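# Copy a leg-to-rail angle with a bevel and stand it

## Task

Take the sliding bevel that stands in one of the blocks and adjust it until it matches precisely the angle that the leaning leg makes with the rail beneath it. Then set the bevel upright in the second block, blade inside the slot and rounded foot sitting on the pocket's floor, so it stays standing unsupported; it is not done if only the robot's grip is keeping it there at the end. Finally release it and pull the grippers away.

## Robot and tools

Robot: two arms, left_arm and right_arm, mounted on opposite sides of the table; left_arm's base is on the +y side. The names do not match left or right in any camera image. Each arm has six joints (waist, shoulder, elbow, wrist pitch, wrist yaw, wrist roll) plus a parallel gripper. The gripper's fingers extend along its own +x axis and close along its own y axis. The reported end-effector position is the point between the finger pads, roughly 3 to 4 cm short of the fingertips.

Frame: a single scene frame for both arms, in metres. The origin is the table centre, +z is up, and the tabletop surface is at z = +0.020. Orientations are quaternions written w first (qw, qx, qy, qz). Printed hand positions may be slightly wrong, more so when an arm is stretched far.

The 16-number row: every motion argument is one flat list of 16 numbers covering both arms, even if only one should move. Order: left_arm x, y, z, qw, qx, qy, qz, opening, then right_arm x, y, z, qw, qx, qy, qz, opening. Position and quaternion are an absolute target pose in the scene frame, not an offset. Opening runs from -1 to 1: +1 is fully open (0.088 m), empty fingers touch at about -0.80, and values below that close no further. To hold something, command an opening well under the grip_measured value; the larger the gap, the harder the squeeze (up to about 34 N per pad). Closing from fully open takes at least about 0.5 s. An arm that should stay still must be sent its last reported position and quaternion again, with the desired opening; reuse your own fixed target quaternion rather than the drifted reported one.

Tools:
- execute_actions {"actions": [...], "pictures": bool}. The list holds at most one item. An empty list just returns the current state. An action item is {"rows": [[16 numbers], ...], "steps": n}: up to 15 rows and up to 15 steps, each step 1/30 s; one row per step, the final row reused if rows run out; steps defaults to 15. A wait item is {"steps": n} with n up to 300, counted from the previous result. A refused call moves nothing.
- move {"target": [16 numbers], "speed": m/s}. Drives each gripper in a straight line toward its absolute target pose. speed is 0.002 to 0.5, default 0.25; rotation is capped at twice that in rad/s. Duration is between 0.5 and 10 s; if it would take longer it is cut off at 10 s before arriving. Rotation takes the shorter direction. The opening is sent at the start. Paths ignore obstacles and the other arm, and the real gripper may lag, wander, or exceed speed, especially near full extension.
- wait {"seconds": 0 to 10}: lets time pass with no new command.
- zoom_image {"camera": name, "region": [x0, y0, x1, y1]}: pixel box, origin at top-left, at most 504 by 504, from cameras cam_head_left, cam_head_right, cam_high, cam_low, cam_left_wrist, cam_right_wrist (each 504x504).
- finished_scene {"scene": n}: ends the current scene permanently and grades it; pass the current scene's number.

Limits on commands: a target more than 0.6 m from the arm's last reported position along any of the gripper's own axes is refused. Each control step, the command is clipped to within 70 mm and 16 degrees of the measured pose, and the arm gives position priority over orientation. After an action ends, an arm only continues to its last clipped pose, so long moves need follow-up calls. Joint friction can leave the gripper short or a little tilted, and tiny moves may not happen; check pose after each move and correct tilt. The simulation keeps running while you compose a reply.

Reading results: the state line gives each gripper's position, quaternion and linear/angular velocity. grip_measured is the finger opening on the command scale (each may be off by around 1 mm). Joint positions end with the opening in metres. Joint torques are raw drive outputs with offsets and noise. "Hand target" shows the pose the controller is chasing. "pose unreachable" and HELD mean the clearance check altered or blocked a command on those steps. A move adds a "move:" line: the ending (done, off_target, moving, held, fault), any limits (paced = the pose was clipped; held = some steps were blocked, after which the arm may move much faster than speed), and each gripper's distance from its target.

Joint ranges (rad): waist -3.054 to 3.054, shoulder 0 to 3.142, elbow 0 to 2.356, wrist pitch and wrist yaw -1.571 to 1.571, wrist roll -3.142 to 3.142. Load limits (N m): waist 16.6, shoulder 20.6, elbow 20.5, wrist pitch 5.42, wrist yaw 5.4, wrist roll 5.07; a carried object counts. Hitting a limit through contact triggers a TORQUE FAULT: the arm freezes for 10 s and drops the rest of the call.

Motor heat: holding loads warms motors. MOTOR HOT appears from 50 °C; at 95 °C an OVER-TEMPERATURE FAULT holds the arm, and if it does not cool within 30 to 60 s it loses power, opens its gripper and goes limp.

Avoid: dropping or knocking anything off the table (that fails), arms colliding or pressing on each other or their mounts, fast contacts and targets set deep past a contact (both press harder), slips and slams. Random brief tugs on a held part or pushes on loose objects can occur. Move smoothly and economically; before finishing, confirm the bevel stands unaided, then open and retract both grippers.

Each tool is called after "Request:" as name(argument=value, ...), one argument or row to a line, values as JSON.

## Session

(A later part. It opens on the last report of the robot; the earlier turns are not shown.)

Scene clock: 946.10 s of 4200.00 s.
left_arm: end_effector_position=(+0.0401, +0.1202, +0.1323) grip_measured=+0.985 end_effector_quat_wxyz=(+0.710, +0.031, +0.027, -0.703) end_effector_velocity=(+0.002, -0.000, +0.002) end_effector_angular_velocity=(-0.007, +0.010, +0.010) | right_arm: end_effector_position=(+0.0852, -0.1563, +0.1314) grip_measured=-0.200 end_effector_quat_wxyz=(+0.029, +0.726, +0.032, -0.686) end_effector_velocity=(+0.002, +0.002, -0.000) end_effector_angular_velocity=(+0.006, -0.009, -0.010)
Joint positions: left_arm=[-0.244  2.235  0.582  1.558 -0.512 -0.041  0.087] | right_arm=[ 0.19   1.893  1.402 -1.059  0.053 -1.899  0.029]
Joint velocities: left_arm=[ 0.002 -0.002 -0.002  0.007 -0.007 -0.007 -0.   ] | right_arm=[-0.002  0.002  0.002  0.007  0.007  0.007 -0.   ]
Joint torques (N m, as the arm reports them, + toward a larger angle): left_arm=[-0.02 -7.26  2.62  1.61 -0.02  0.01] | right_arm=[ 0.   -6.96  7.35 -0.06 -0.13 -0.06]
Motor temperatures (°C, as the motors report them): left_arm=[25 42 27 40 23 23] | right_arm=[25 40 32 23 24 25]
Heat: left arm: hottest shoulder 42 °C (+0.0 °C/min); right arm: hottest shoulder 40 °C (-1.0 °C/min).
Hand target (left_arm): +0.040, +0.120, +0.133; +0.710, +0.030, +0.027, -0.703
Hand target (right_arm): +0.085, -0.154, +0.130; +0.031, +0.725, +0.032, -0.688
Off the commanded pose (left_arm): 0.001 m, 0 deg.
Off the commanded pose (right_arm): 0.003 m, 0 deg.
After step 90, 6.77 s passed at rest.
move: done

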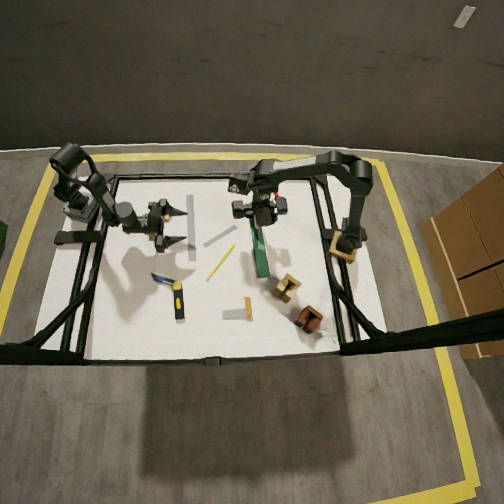

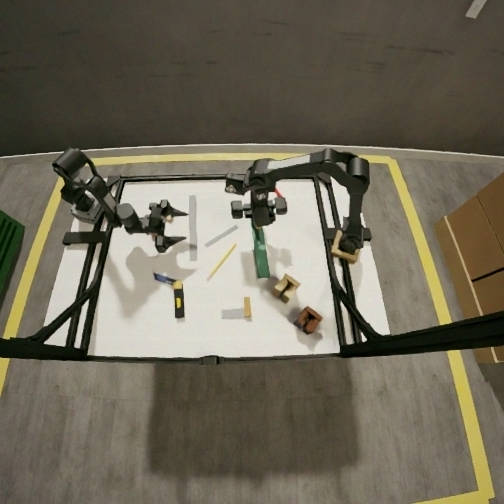

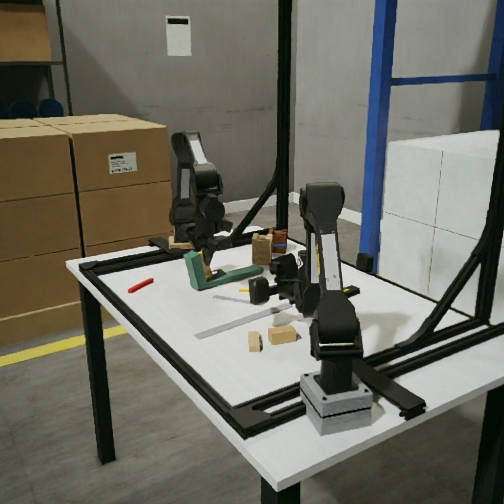

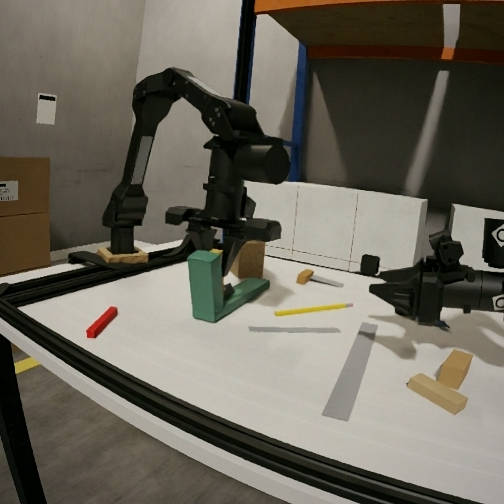

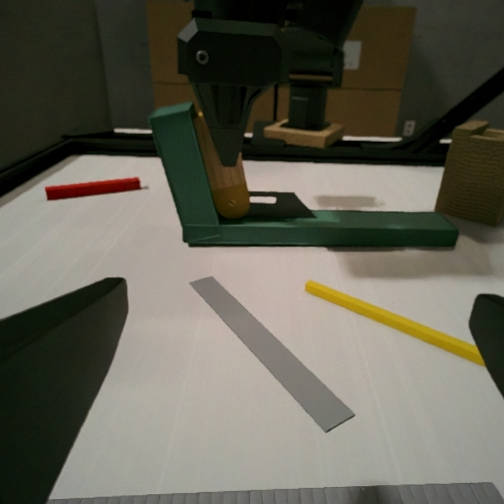

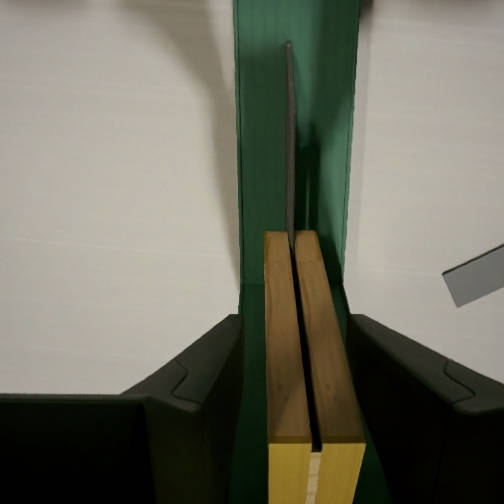

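Request:
move(
  target=[0.040,0.120,0.133,0.710,0.030,0.027,-0.703,1, 0.0855,-0.1535,0.1300,0.0310,0.7247,0.0320,-0.6877,-0.38],
  speed=0.005,
)

Request:
move(
  target=[0.040,0.120,0.133,0.710,0.030,0.027,-0.703,1, 0.0855,-0.1535,0.1300,0.0310,0.7247,0.0320,-0.6877,-0.8],
  speed=0.005,
)

Request:
zoom_image(
  camera="cam_left_wrist",
  region=[140, 50, 340, 250],
)

Scene clock: 962.33 s of 4200.00 s.
left_arm: end_effector_position=(+0.0401, +0.1202, +0.1323) grip_measured=+0.985 end_effector_quat_wxyz=(+0.710, +0.031, +0.027, -0.703) end_effector_velocity=(+0.003, +0.001, -0.001) end_effector_angular_velocity=(+0.005, +0.002, +0.020) | right_arm: end_effector_position=(+0.0853, -0.1557, +0.1319) grip_measured=-0.380 end_effector_quat_wxyz=(+0.029, +0.726, +0.033, -0.686) end_effector_velocity=(+0.000, +0.002, -0.000) end_effector_angular_velocity=(+0.009, +0.005, -0.010)
Joint positions: left_arm=[-0.244  2.235  0.582  1.558 -0.512 -0.041  0.087] | right_arm=[ 0.19   1.894  1.405 -1.06   0.052 -1.899  0.02 ]
Joint velocities: left_arm=[-0.002 -0.002 -0.002 -0.007 -0.022 -0.007 -0.   ] | right_arm=[-0.002  0.002  0.002  0.007 -0.007  0.007 -0.   ]
Joint torques (N m, as the arm reports them, + toward a larger angle): left_arm=[-0.04 -7.25  2.62  1.6  -0.02  0.02] | right_arm=[ 0.03 -6.9   7.35 -0.07 -0.13 -0.05]
Motor temperatures (°C, as the motors report them): left_arm=[25 42 27 40 23 23] | right_arm=[25 39 33 23 24 25]
Heat: left arm: hottest shoulder 42 °C (+0.0 °C/min); right arm: hottest shoulder 39 °C (-2.0 °C/min).
Hand target (left_arm): +0.040, +0.120, +0.133; +0.710, +0.030, +0.027, -0.703
Hand target (right_arm): +0.085, -0.153, +0.130; +0.031, +0.725, +0.032, -0.688
Off the commanded pose (left_arm): 0.001 m, 0 deg.
Off the commanded pose (right_arm): 0.003 m, 0 deg.
After step 90, 12.40 s passed at rest.
move: done

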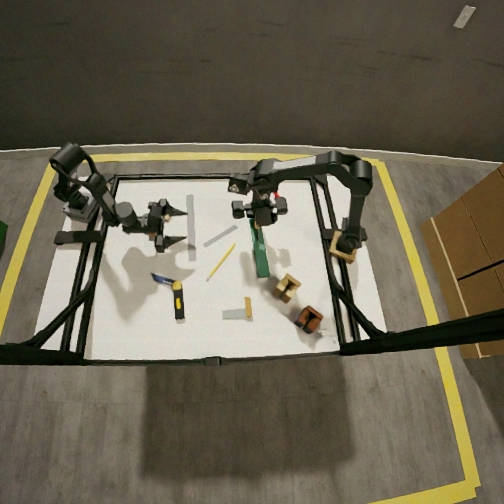

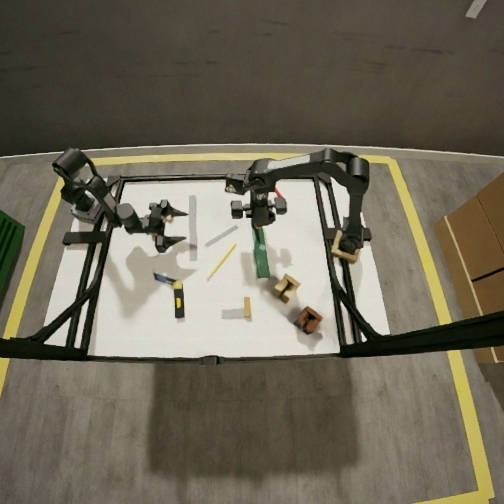

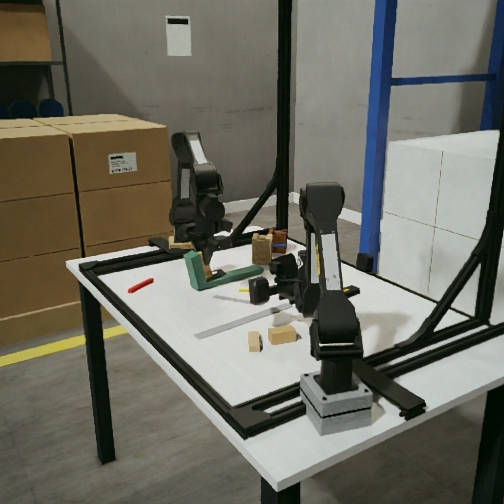

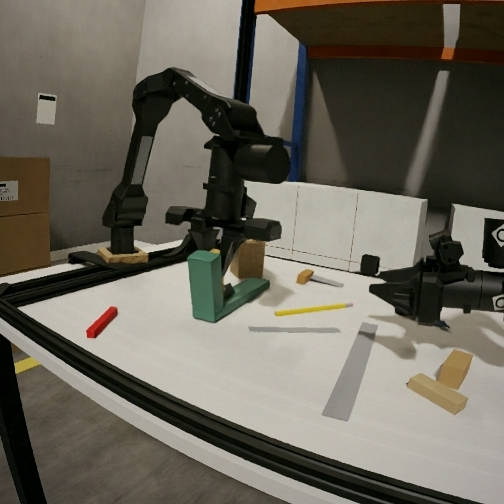

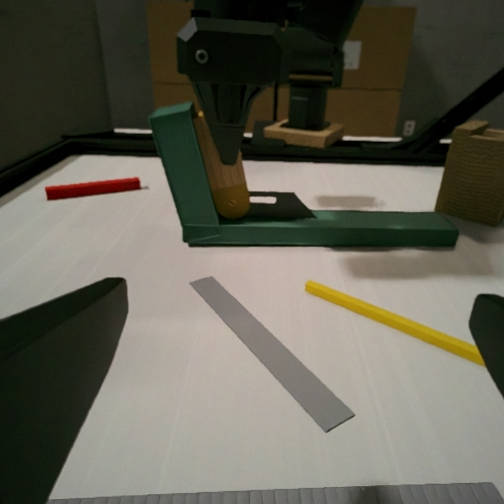

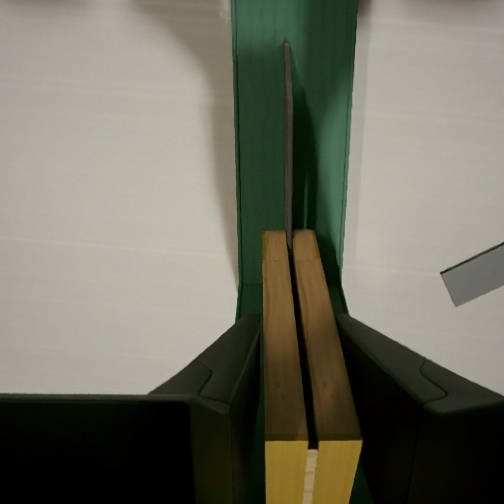

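Scene clock: 963.17 s of 4200.00 s.
left_arm: end_effector_position=(+0.0401, +0.1202, +0.1323) grip_measured=+0.985 end_effector_quat_wxyz=(+0.710, +0.031, +0.027, -0.703) end_effector_velocity=(+0.005, +0.000, -0.001) end_effector_angular_velocity=(+0.005, +0.017, +0.026) | right_arm: end_effector_position=(+0.0852, -0.1556, +0.1318) grip_measured=-0.418 end_effector_quat_wxyz=(+0.029, +0.726, +0.033, -0.687) end_effector_velocity=(+0.000, +0.001, +0.000) end_effector_angular_velocity=(+0.006, -0.009, -0.005)
Joint positions: left_arm=[-0.244  2.235  0.582  1.558 -0.512 -0.041  0.087] | right_arm=[ 0.19   1.895  1.405 -1.06   0.051 -1.899  0.019]
Joint velocities: left_arm=[ 0.002 -0.002 -0.002 -0.007 -0.022 -0.022 -0.   ] | right_arm=[ 0.002 -0.002 -0.002  0.007  0.007  0.007 -0.   ]
Joint torques (N m, as the arm reports them, + toward a larger angle): left_arm=[-0.02 -7.25  2.61  1.6  -0.02  0.02] | right_arm=[ 0.02 -6.94  7.41 -0.04 -0.08 -0.05]
Motor temperatures (°C, as the motors report them): left_arm=[25 42 27 40 23 23] | right_arm=[25 39 33 23 24 25]
Heat: left arm: hottest shoulder 42 °C (+0.0 °C/min); right arm: hottest shoulder 39 °C (-2.0 °C/min).
Hand target (left_arm): +0.040, +0.120, +0.133; +0.710, +0.030, +0.027, -0.703
Hand target (right_arm): +0.086, -0.154, +0.130; +0.031, +0.725, +0.032, -0.688
Off the commanded pose (left_arm): 0.001 m, 0 deg.
Off the commanded pose (right_arm): 0.003 m, 0 deg.
move: done

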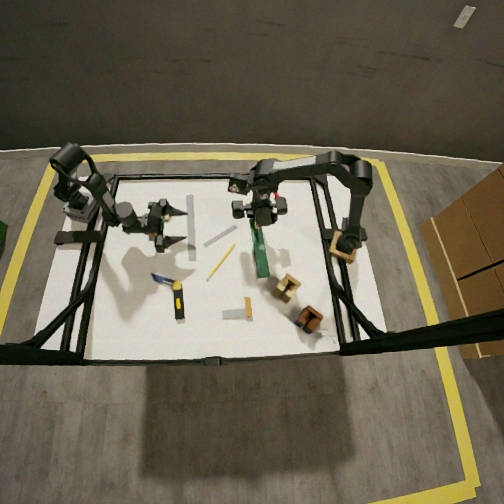

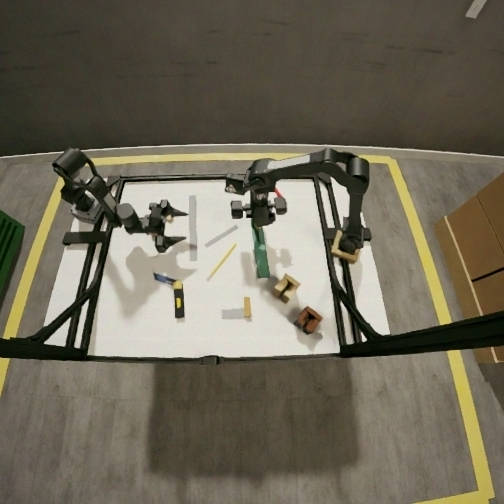

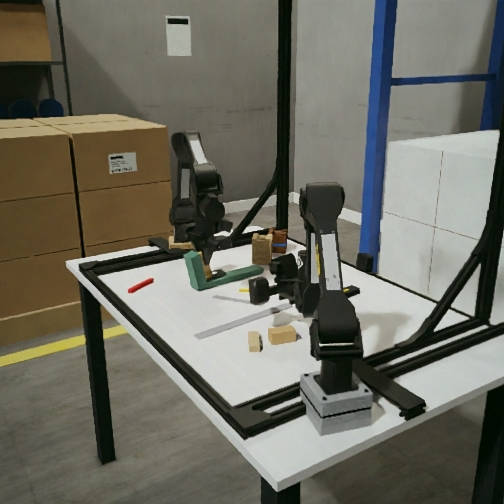

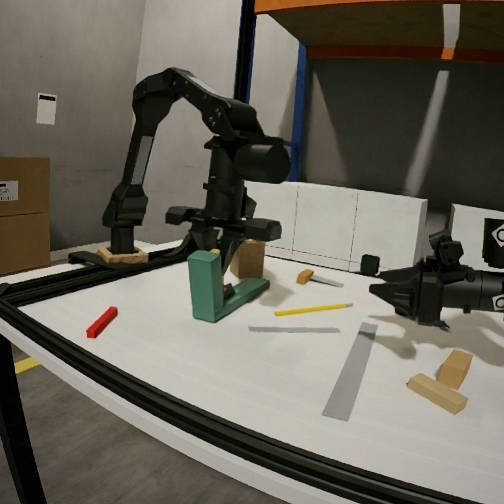

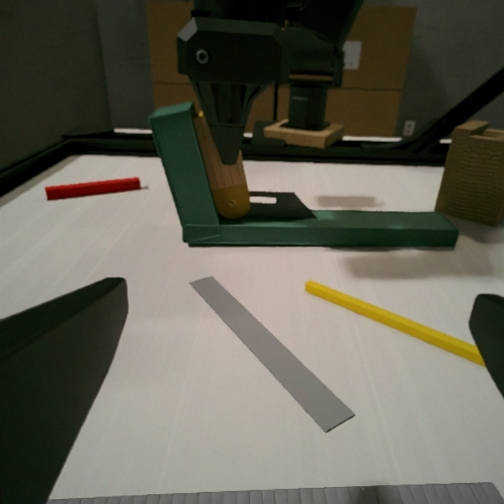

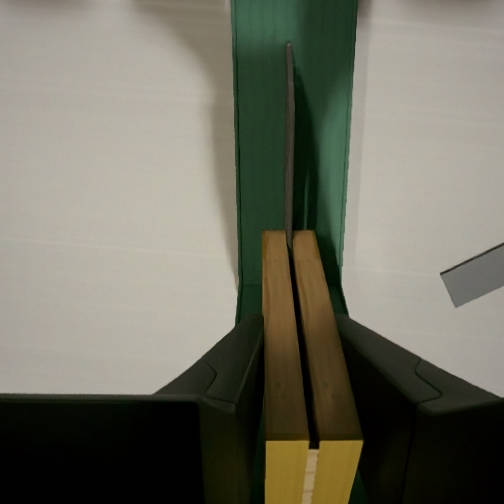

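Region (140, 50, 340, 250) of cam_left_wrist's 504x504 image, scaled by 2.520, with more detail than that image has.

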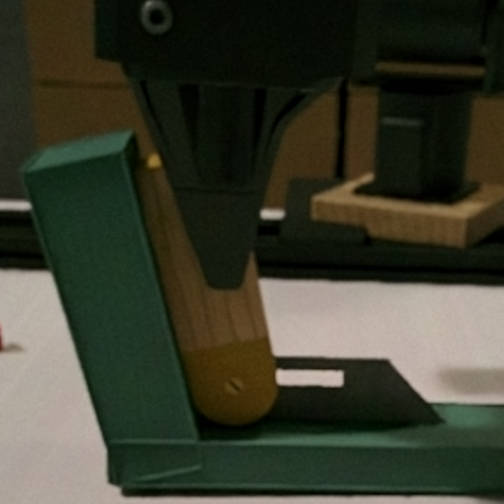

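Request:
zoom_image(
  camera="cam_left_wrist",
  region=[200, 170, 330, 240],
)

Request:
zoom_image(
  camera="cam_left_wrist",
  region=[170, 95, 260, 235],
)

Region (200, 170, 330, 240) of cam_left_wrist's 504x504 image, scaled by 3.877, with more detail than that image has; it fills the top 271 rows of this view, and the rest is white.

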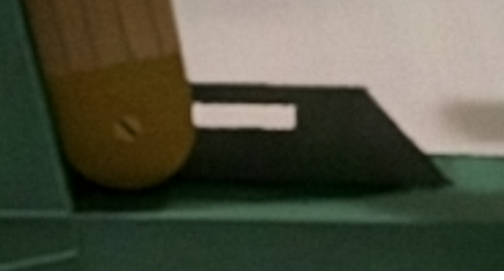

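Region (170, 95, 260, 235) of cam_left_wrist's 504x504 image, scaled by 3.600, with more detail than that image has; it fills the left 324 columns of this view, and the rest is white.

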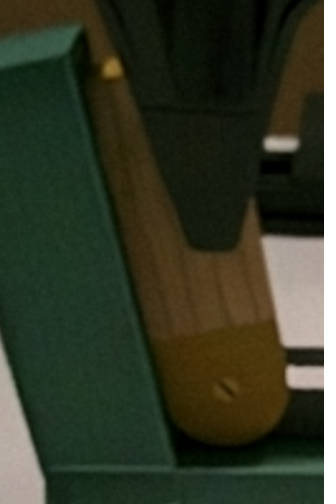

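Request:
move(
  target=[0.040,0.120,0.133,0.710,0.030,0.027,-0.703,1, 0.0830,-0.1545,0.1500,0.0310,0.7247,0.0320,-0.6877,-0.8],
  speed=0.01,
)

Request:
move(
  target=[0.040,0.140,0.200,0.710,0.030,0.027,-0.703,1, 0.0750,-0.1560,0.2300,0.0310,0.7247,0.0320,-0.6877,-0.8],
  speed=0.04,
)

Scene clock: 984.87 s of 4200.00 s.
left_arm: end_effector_position=(+0.0401, +0.1202, +0.1323) grip_measured=+0.985 end_effector_quat_wxyz=(+0.710, +0.031, +0.027, -0.703) end_effector_velocity=(+0.001, +0.002, -0.001) end_effector_angular_velocity=(+0.005, +0.002, +0.015) | right_arm: end_effector_position=(+0.0837, -0.1577, +0.1431) grip_measured=-0.418 end_effector_quat_wxyz=(+0.039, +0.723, +0.025, -0.690) end_effector_velocity=(+0.003, -0.005, +0.003) end_effector_angular_velocity=(-0.013, -0.004, -0.015)
Joint positions: left_arm=[-0.244  2.235  0.582  1.558 -0.512 -0.041  0.087] | right_arm=[ 0.192  1.897  1.455 -1.134  0.05  -1.899  0.019]
Joint velocities: left_arm=[-0.007 -0.002 -0.002 -0.007 -0.022 -0.007 -0.   ] | right_arm=[-0.007 -0.007  0.002 -0.022  0.007  0.007 -0.   ]
Joint torques (N m, as the arm reports them, + toward a larger angle): left_arm=[-0.04 -7.25  2.62  1.6  -0.03  0.02] | right_arm=[ 0.31 -9.98  7.8  -0.1  -0.05  0.12]
Motor temperatures (°C, as the motors report them): left_arm=[25 42 27 40 23 23] | right_arm=[25 39 33 23 24 25]
Heat: left arm: hottest shoulder 42 °C (+0.0 °C/min); right arm: hottest shoulder 39 °C (-2.0 °C/min).
Hand target (left_arm): +0.040, +0.120, +0.133; +0.710, +0.030, +0.027, -0.703
Hand target (right_arm): +0.083, -0.155, +0.150; +0.031, +0.725, +0.032, -0.688
Off the commanded pose (left_arm): 0.001 m, 0 deg.
Off the commanded pose (right_arm): 0.008 m, 1 deg.
move: done

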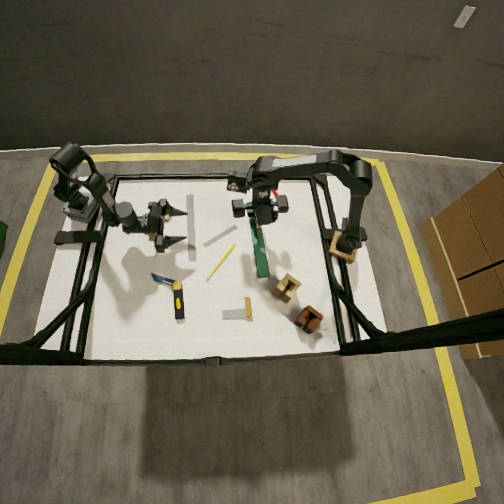

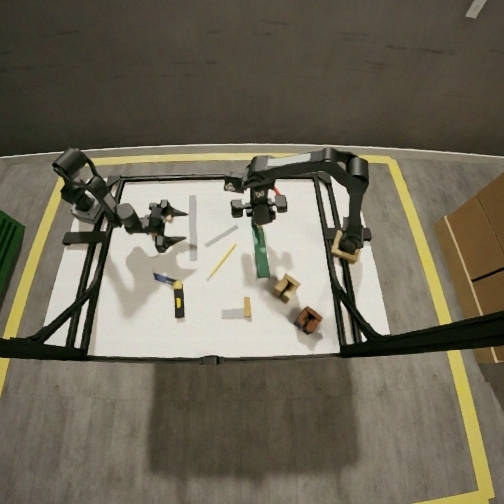

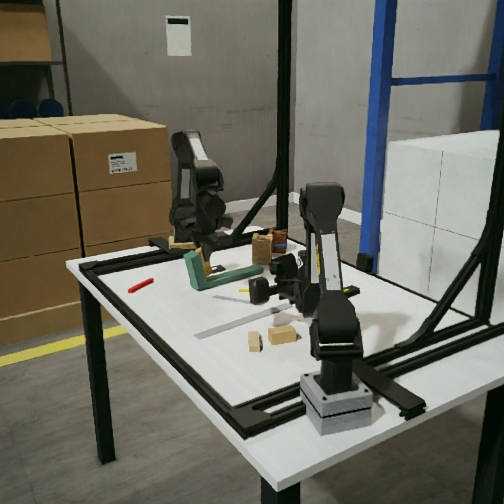

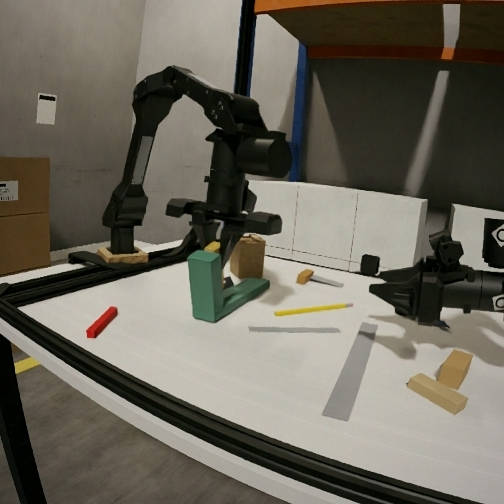

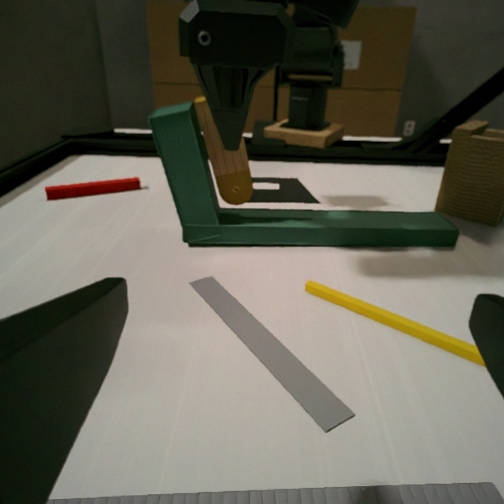

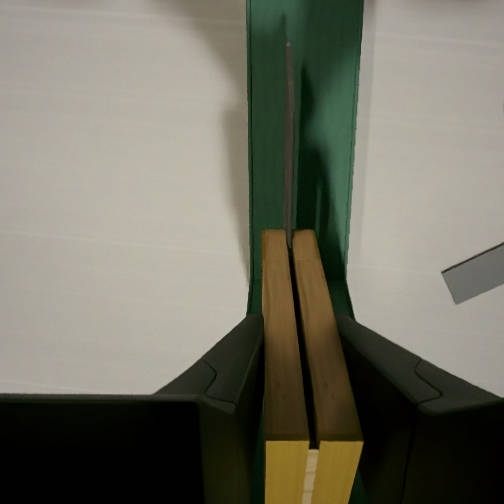

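Scene clock: 987.37 s of 4200.00 s.
left_arm: end_effector_position=(+0.0404, +0.1381, +0.1975) grip_measured=+0.985 end_effector_quat_wxyz=(+0.710, +0.032, +0.026, -0.703) end_effector_velocity=(-0.001, +0.002, -0.002) end_effector_angular_velocity=(+0.014, -0.002, +0.001) | right_arm: end_effector_position=(+0.0761, -0.1570, +0.2224) grip_measured=-0.418 end_effector_quat_wxyz=(+0.039, +0.723, +0.025, -0.690) end_effector_velocity=(-0.001, -0.001, +0.001) end_effector_angular_velocity=(-0.001, +0.008, +0.005)
Joint positions: left_arm=[-0.275  1.873  0.505  1.271 -0.544 -0.041  0.087] | right_arm=[ 0.214  1.88   1.748 -1.447  0.05  -1.878  0.019]
Joint velocities: left_arm=[-0.007 -0.007 -0.002 -0.022 -0.007 -0.007 -0.   ] | right_arm=[-0.002 -0.002  0.002 -0.007 -0.007 -0.007  0.   ]
Joint torques (N m, as the arm reports them, + toward a larger angle): left_arm=[-0.36 -7.46  3.43  1.4  -0.12 -0.09] | right_arm=[  0.31 -10.11   7.81  -0.09  -0.04   0.13]
Motor temperatures (°C, as the motors report them): left_arm=[25 42 27 40 23 23] | right_arm=[25 40 33 23 24 25]
Heat: left arm: hottest shoulder 42 °C (+0.0 °C/min); right arm: hottest shoulder 40 °C (-1.0 °C/min).
Hand target (left_arm): +0.040, +0.140, +0.200; +0.710, +0.030, +0.027, -0.703
Hand target (right_arm): +0.075, -0.156, +0.230; +0.031, +0.725, +0.032, -0.688
Off the commanded pose (left_arm): 0.003 m, 0 deg.
Off the commanded pose (right_arm): 0.008 m, 1 deg.
move: done

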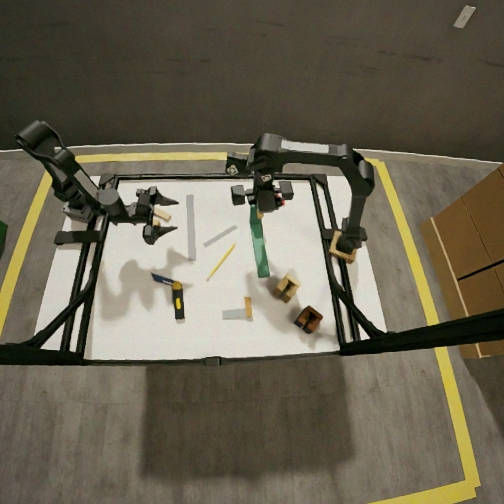

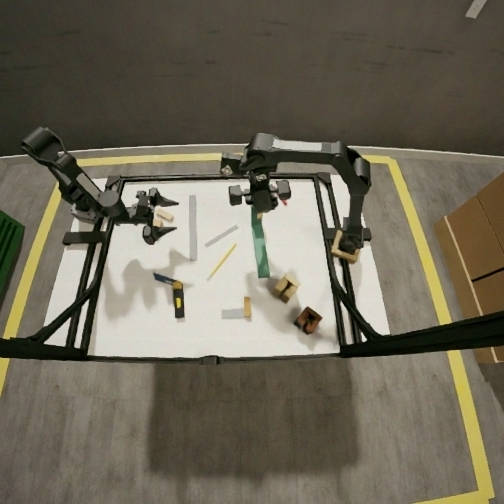

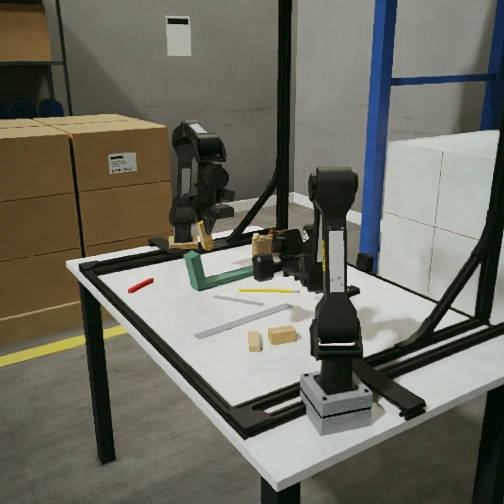

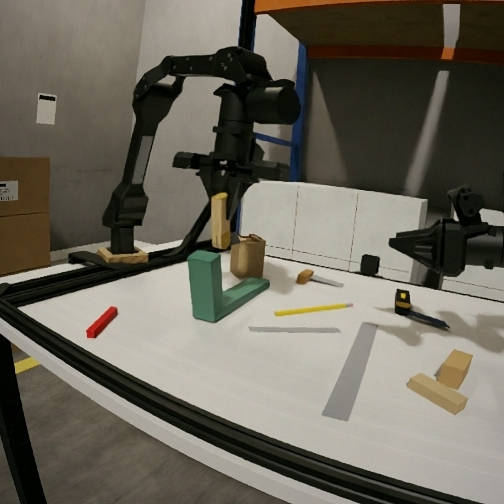

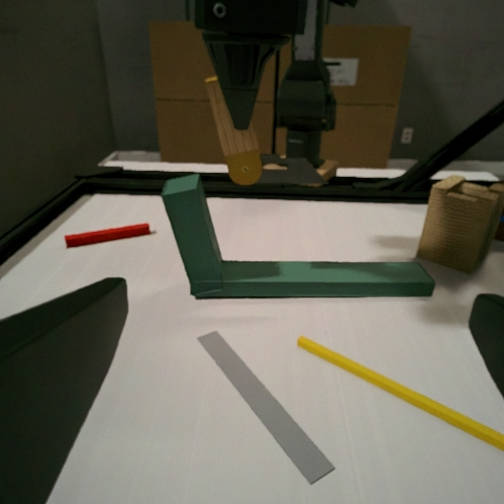

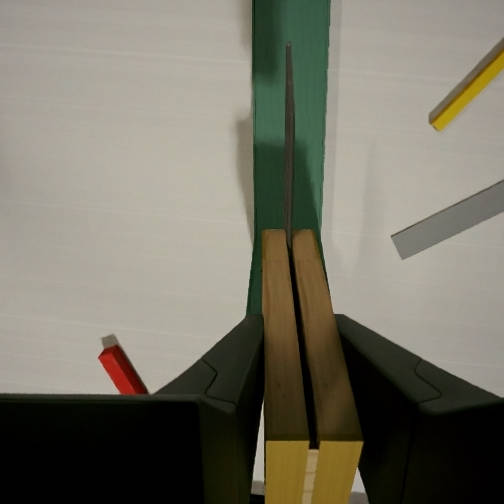

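Request:
move(
  target=[-0.030,0.040,0.170,0.454,0.0,0.0,-0.891,1, -0.305,-0.315,0.215,-0.2027,0.7178,-0.2332,-0.6239,-0.8],
  speed=0.08,
)

Scene clock: 1030.80 s of 4200.00 s.
left_arm: end_effector_position=(-0.0316, +0.0431, +0.1739) grip_measured=+0.985 end_effector_quat_wxyz=(+0.454, -0.003, +0.002, -0.891) end_effector_velocity=(-0.000, -0.001, +0.000) end_effector_angular_velocity=(+0.007, +0.005, +0.005) | right_arm: end_effector_position=(-0.3048, -0.3175, +0.2155) grip_measured=-0.418 end_effector_quat_wxyz=(+0.204, -0.712, +0.230, +0.631) end_effector_velocity=(-0.003, -0.003, +0.002) end_effector_angular_velocity=(-0.017, +0.013, -0.007)
Joint positions: left_arm=[-0.066  2.271  0.962  1.313  0.302 -0.006  0.087] | right_arm=[ 1.457  1.974  1.843 -1.561 -0.008  0.08   0.019]
Joint velocities: left_arm=[-0.002 -0.002  0.002 -0.007 -0.007 -0.007 -0.   ] | right_arm=[ 0.002  0.002  0.012 -0.007 -0.022  0.007 -0.   ]
Joint torques (N m, as the arm reports them, + toward a larger angle): left_arm=[ 0.31 -7.72  5.3   1.44  0.08  0.18] | right_arm=[ 0.24 -7.73  7.57 -0.25 -0.12  0.11]
Motor temperatures (°C, as the motors report them): left_arm=[25 41 27 39 23 23] | right_arm=[25 42 34 23 24 25]
Heat: left arm: hottest shoulder 41 °C (-1.0 °C/min); right arm: hottest shoulder 42 °C (+3.0 °C/min).
Hand target (left_arm): -0.031, +0.041, +0.170; -0.454, -0.001, -0.001, +0.891
Hand target (right_arm): -0.308, -0.317, +0.215; -0.204, +0.713, -0.231, -0.630
Off the commanded pose (left_arm): 0.005 m, 0 deg.
Off the commanded pose (right_arm): 0.003 m, 1 deg.
joint sent to its limit (right arm) — the command would take joint 4 (wrist pitch) past its lower limit, so that joint was sent only as far as its limit.
move: done

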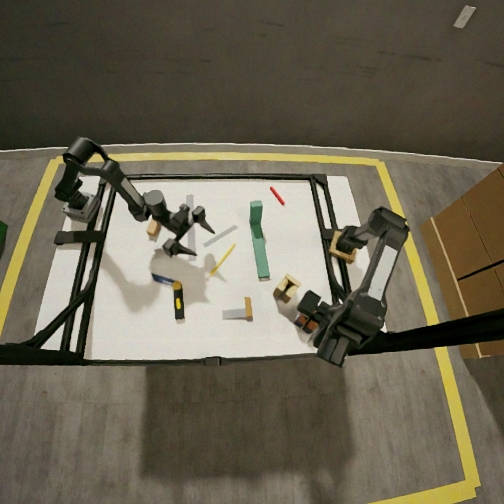

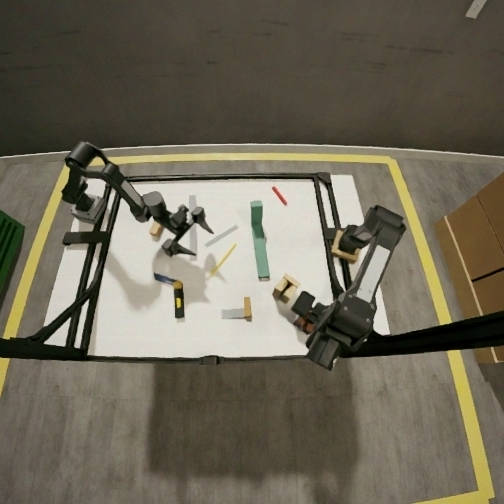

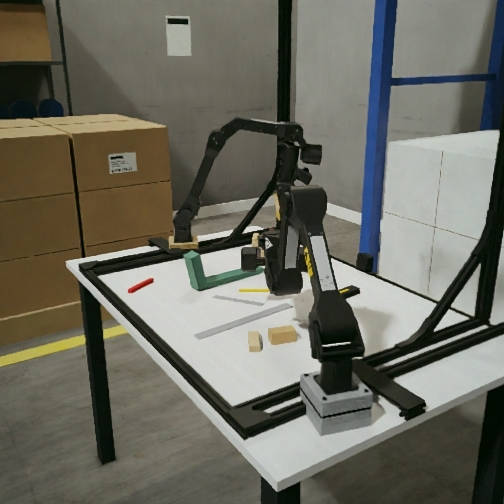

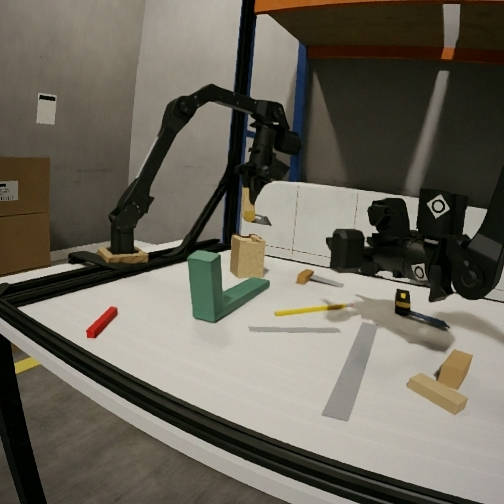

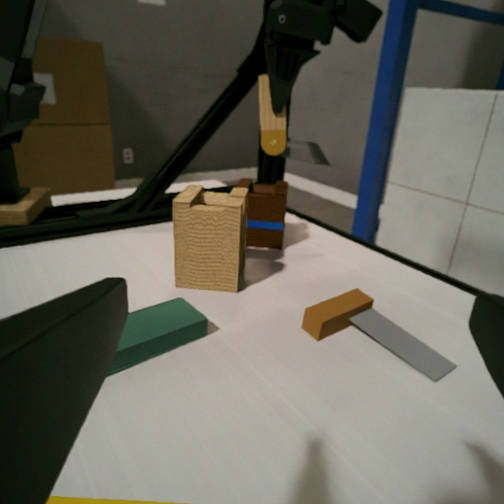

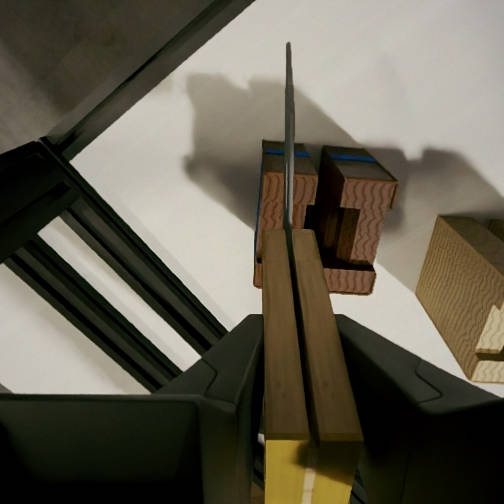

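Request:
zoom_image(
  camera="cam_right_wrist",
  region=[230, 120, 430, 320],
)

Region (230, 120, 430, 320) of cam_right_wrist's 504x504 image, scaled by 2.520, with more detail than that image has.

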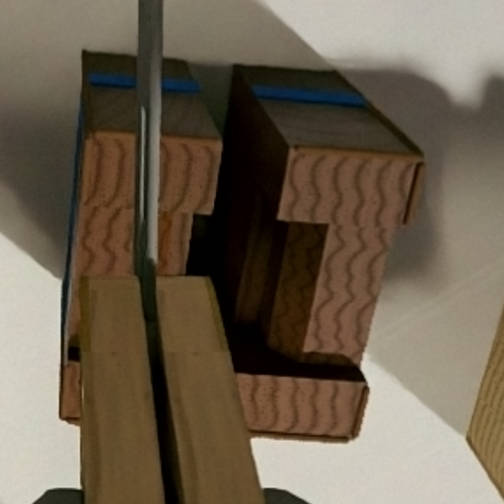

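Request:
move(
  target=[-0.090,0.040,0.155,0.5075,0.0,0.0,-0.8616,1, -0.292,-0.303,0.205,0.2221,-0.7145,0.2601,0.6102,-0.8],
  speed=0.03,
)

Scene clock: 1093.13 s of 4200.00 s.
left_arm: end_effector_position=(-0.0883, +0.0411, +0.1591) grip_measured=+0.985 end_effector_quat_wxyz=(+0.507, -0.004, -0.000, -0.862) end_effector_velocity=(+0.001, -0.002, +0.002) end_effector_angular_velocity=(-0.006, -0.005, +0.020) | right_arm: end_effector_position=(-0.2931, -0.3030, +0.2092) grip_measured=-0.418 end_effector_quat_wxyz=(+0.222, -0.711, +0.255, +0.616) end_effector_velocity=(-0.000, +0.002, +0.000) end_effector_angular_velocity=(-0.003, +0.011, -0.001)
Joint positions: left_arm=[-0.244  2.367  1.073  1.301  0.003 -0.004  0.087] | right_arm=[ 1.402  1.982  1.828 -1.559 -0.012  0.09   0.019]
Joint velocities: left_arm=[-0.002 -0.002  0.007 -0.007 -0.022  0.007 -0.   ] | right_arm=[-0.007 -0.002 -0.002  0.007 -0.007 -0.007  0.   ]
Joint torques (N m, as the arm reports them, + toward a larger angle): left_arm=[-0.33 -8.33  5.4   1.49 -0.07  0.17] | right_arm=[-0.26 -8.26  4.91  0.02 -0.14  0.12]
Motor temperatures (°C, as the motors report them): left_arm=[25 44 29 39 23 23] | right_arm=[25 41 34 23 24 25]
Heat: left arm: hottest shoulder 44 °C (+2.0 °C/min); right arm: hottest shoulder 41 °C (-1.0 °C/min).
Hand target (left_arm): -0.090, +0.040, +0.155; -0.507, -0.000, +0.001, +0.862
Hand target (right_arm): -0.292, -0.303, +0.205; -0.222, +0.715, -0.260, -0.610
Off the commanded pose (left_arm): 0.005 m, 0 deg.
Off the commanded pose (right_arm): 0.004 m, 1 deg.
move: done

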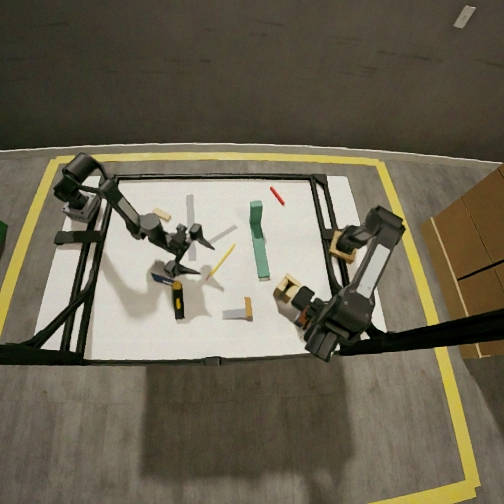

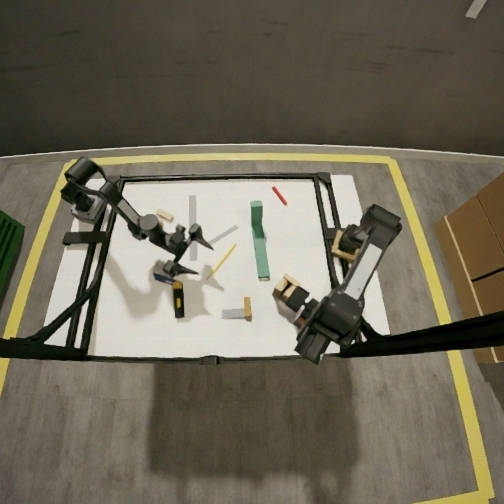

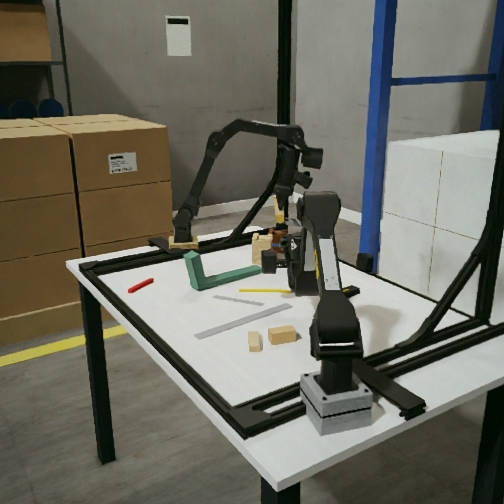

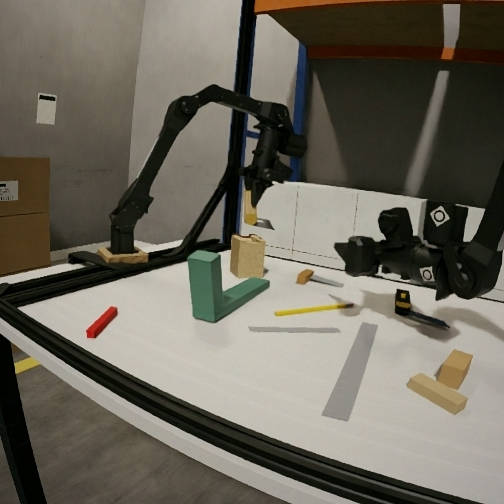

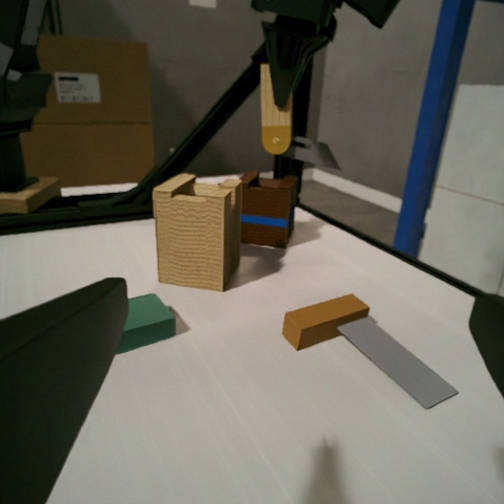

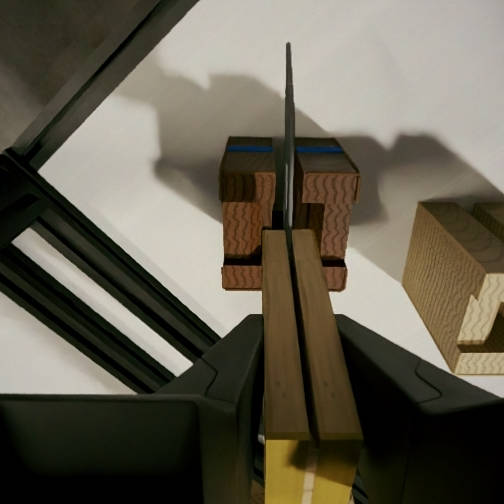

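Request:
zoom_image(
  camera="cam_right_wrist",
  region=[200, 120, 380, 300],
)

Request:
zoom_image(
  camera="cam_left_wrist",
  region=[200, 60, 360, 260],
)

Region (200, 120, 380, 300) of cam_right_wrist's 504x504 image, scaled by 2.800, with more detail than that image has.

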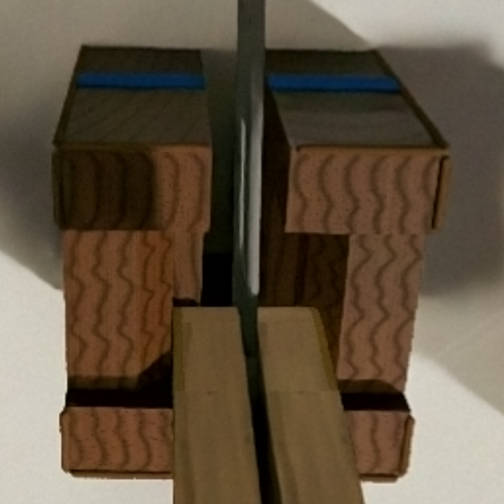

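Region (200, 60, 360, 260) of cam_left_wrist's 504x504 image, scaled by 2.520, with more detail than that image has; it fills the left 403 columns of this view, and the rest is white.

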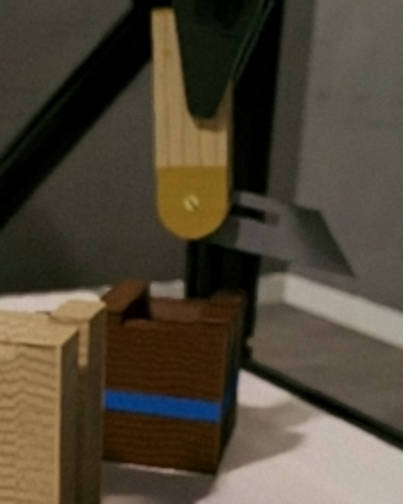

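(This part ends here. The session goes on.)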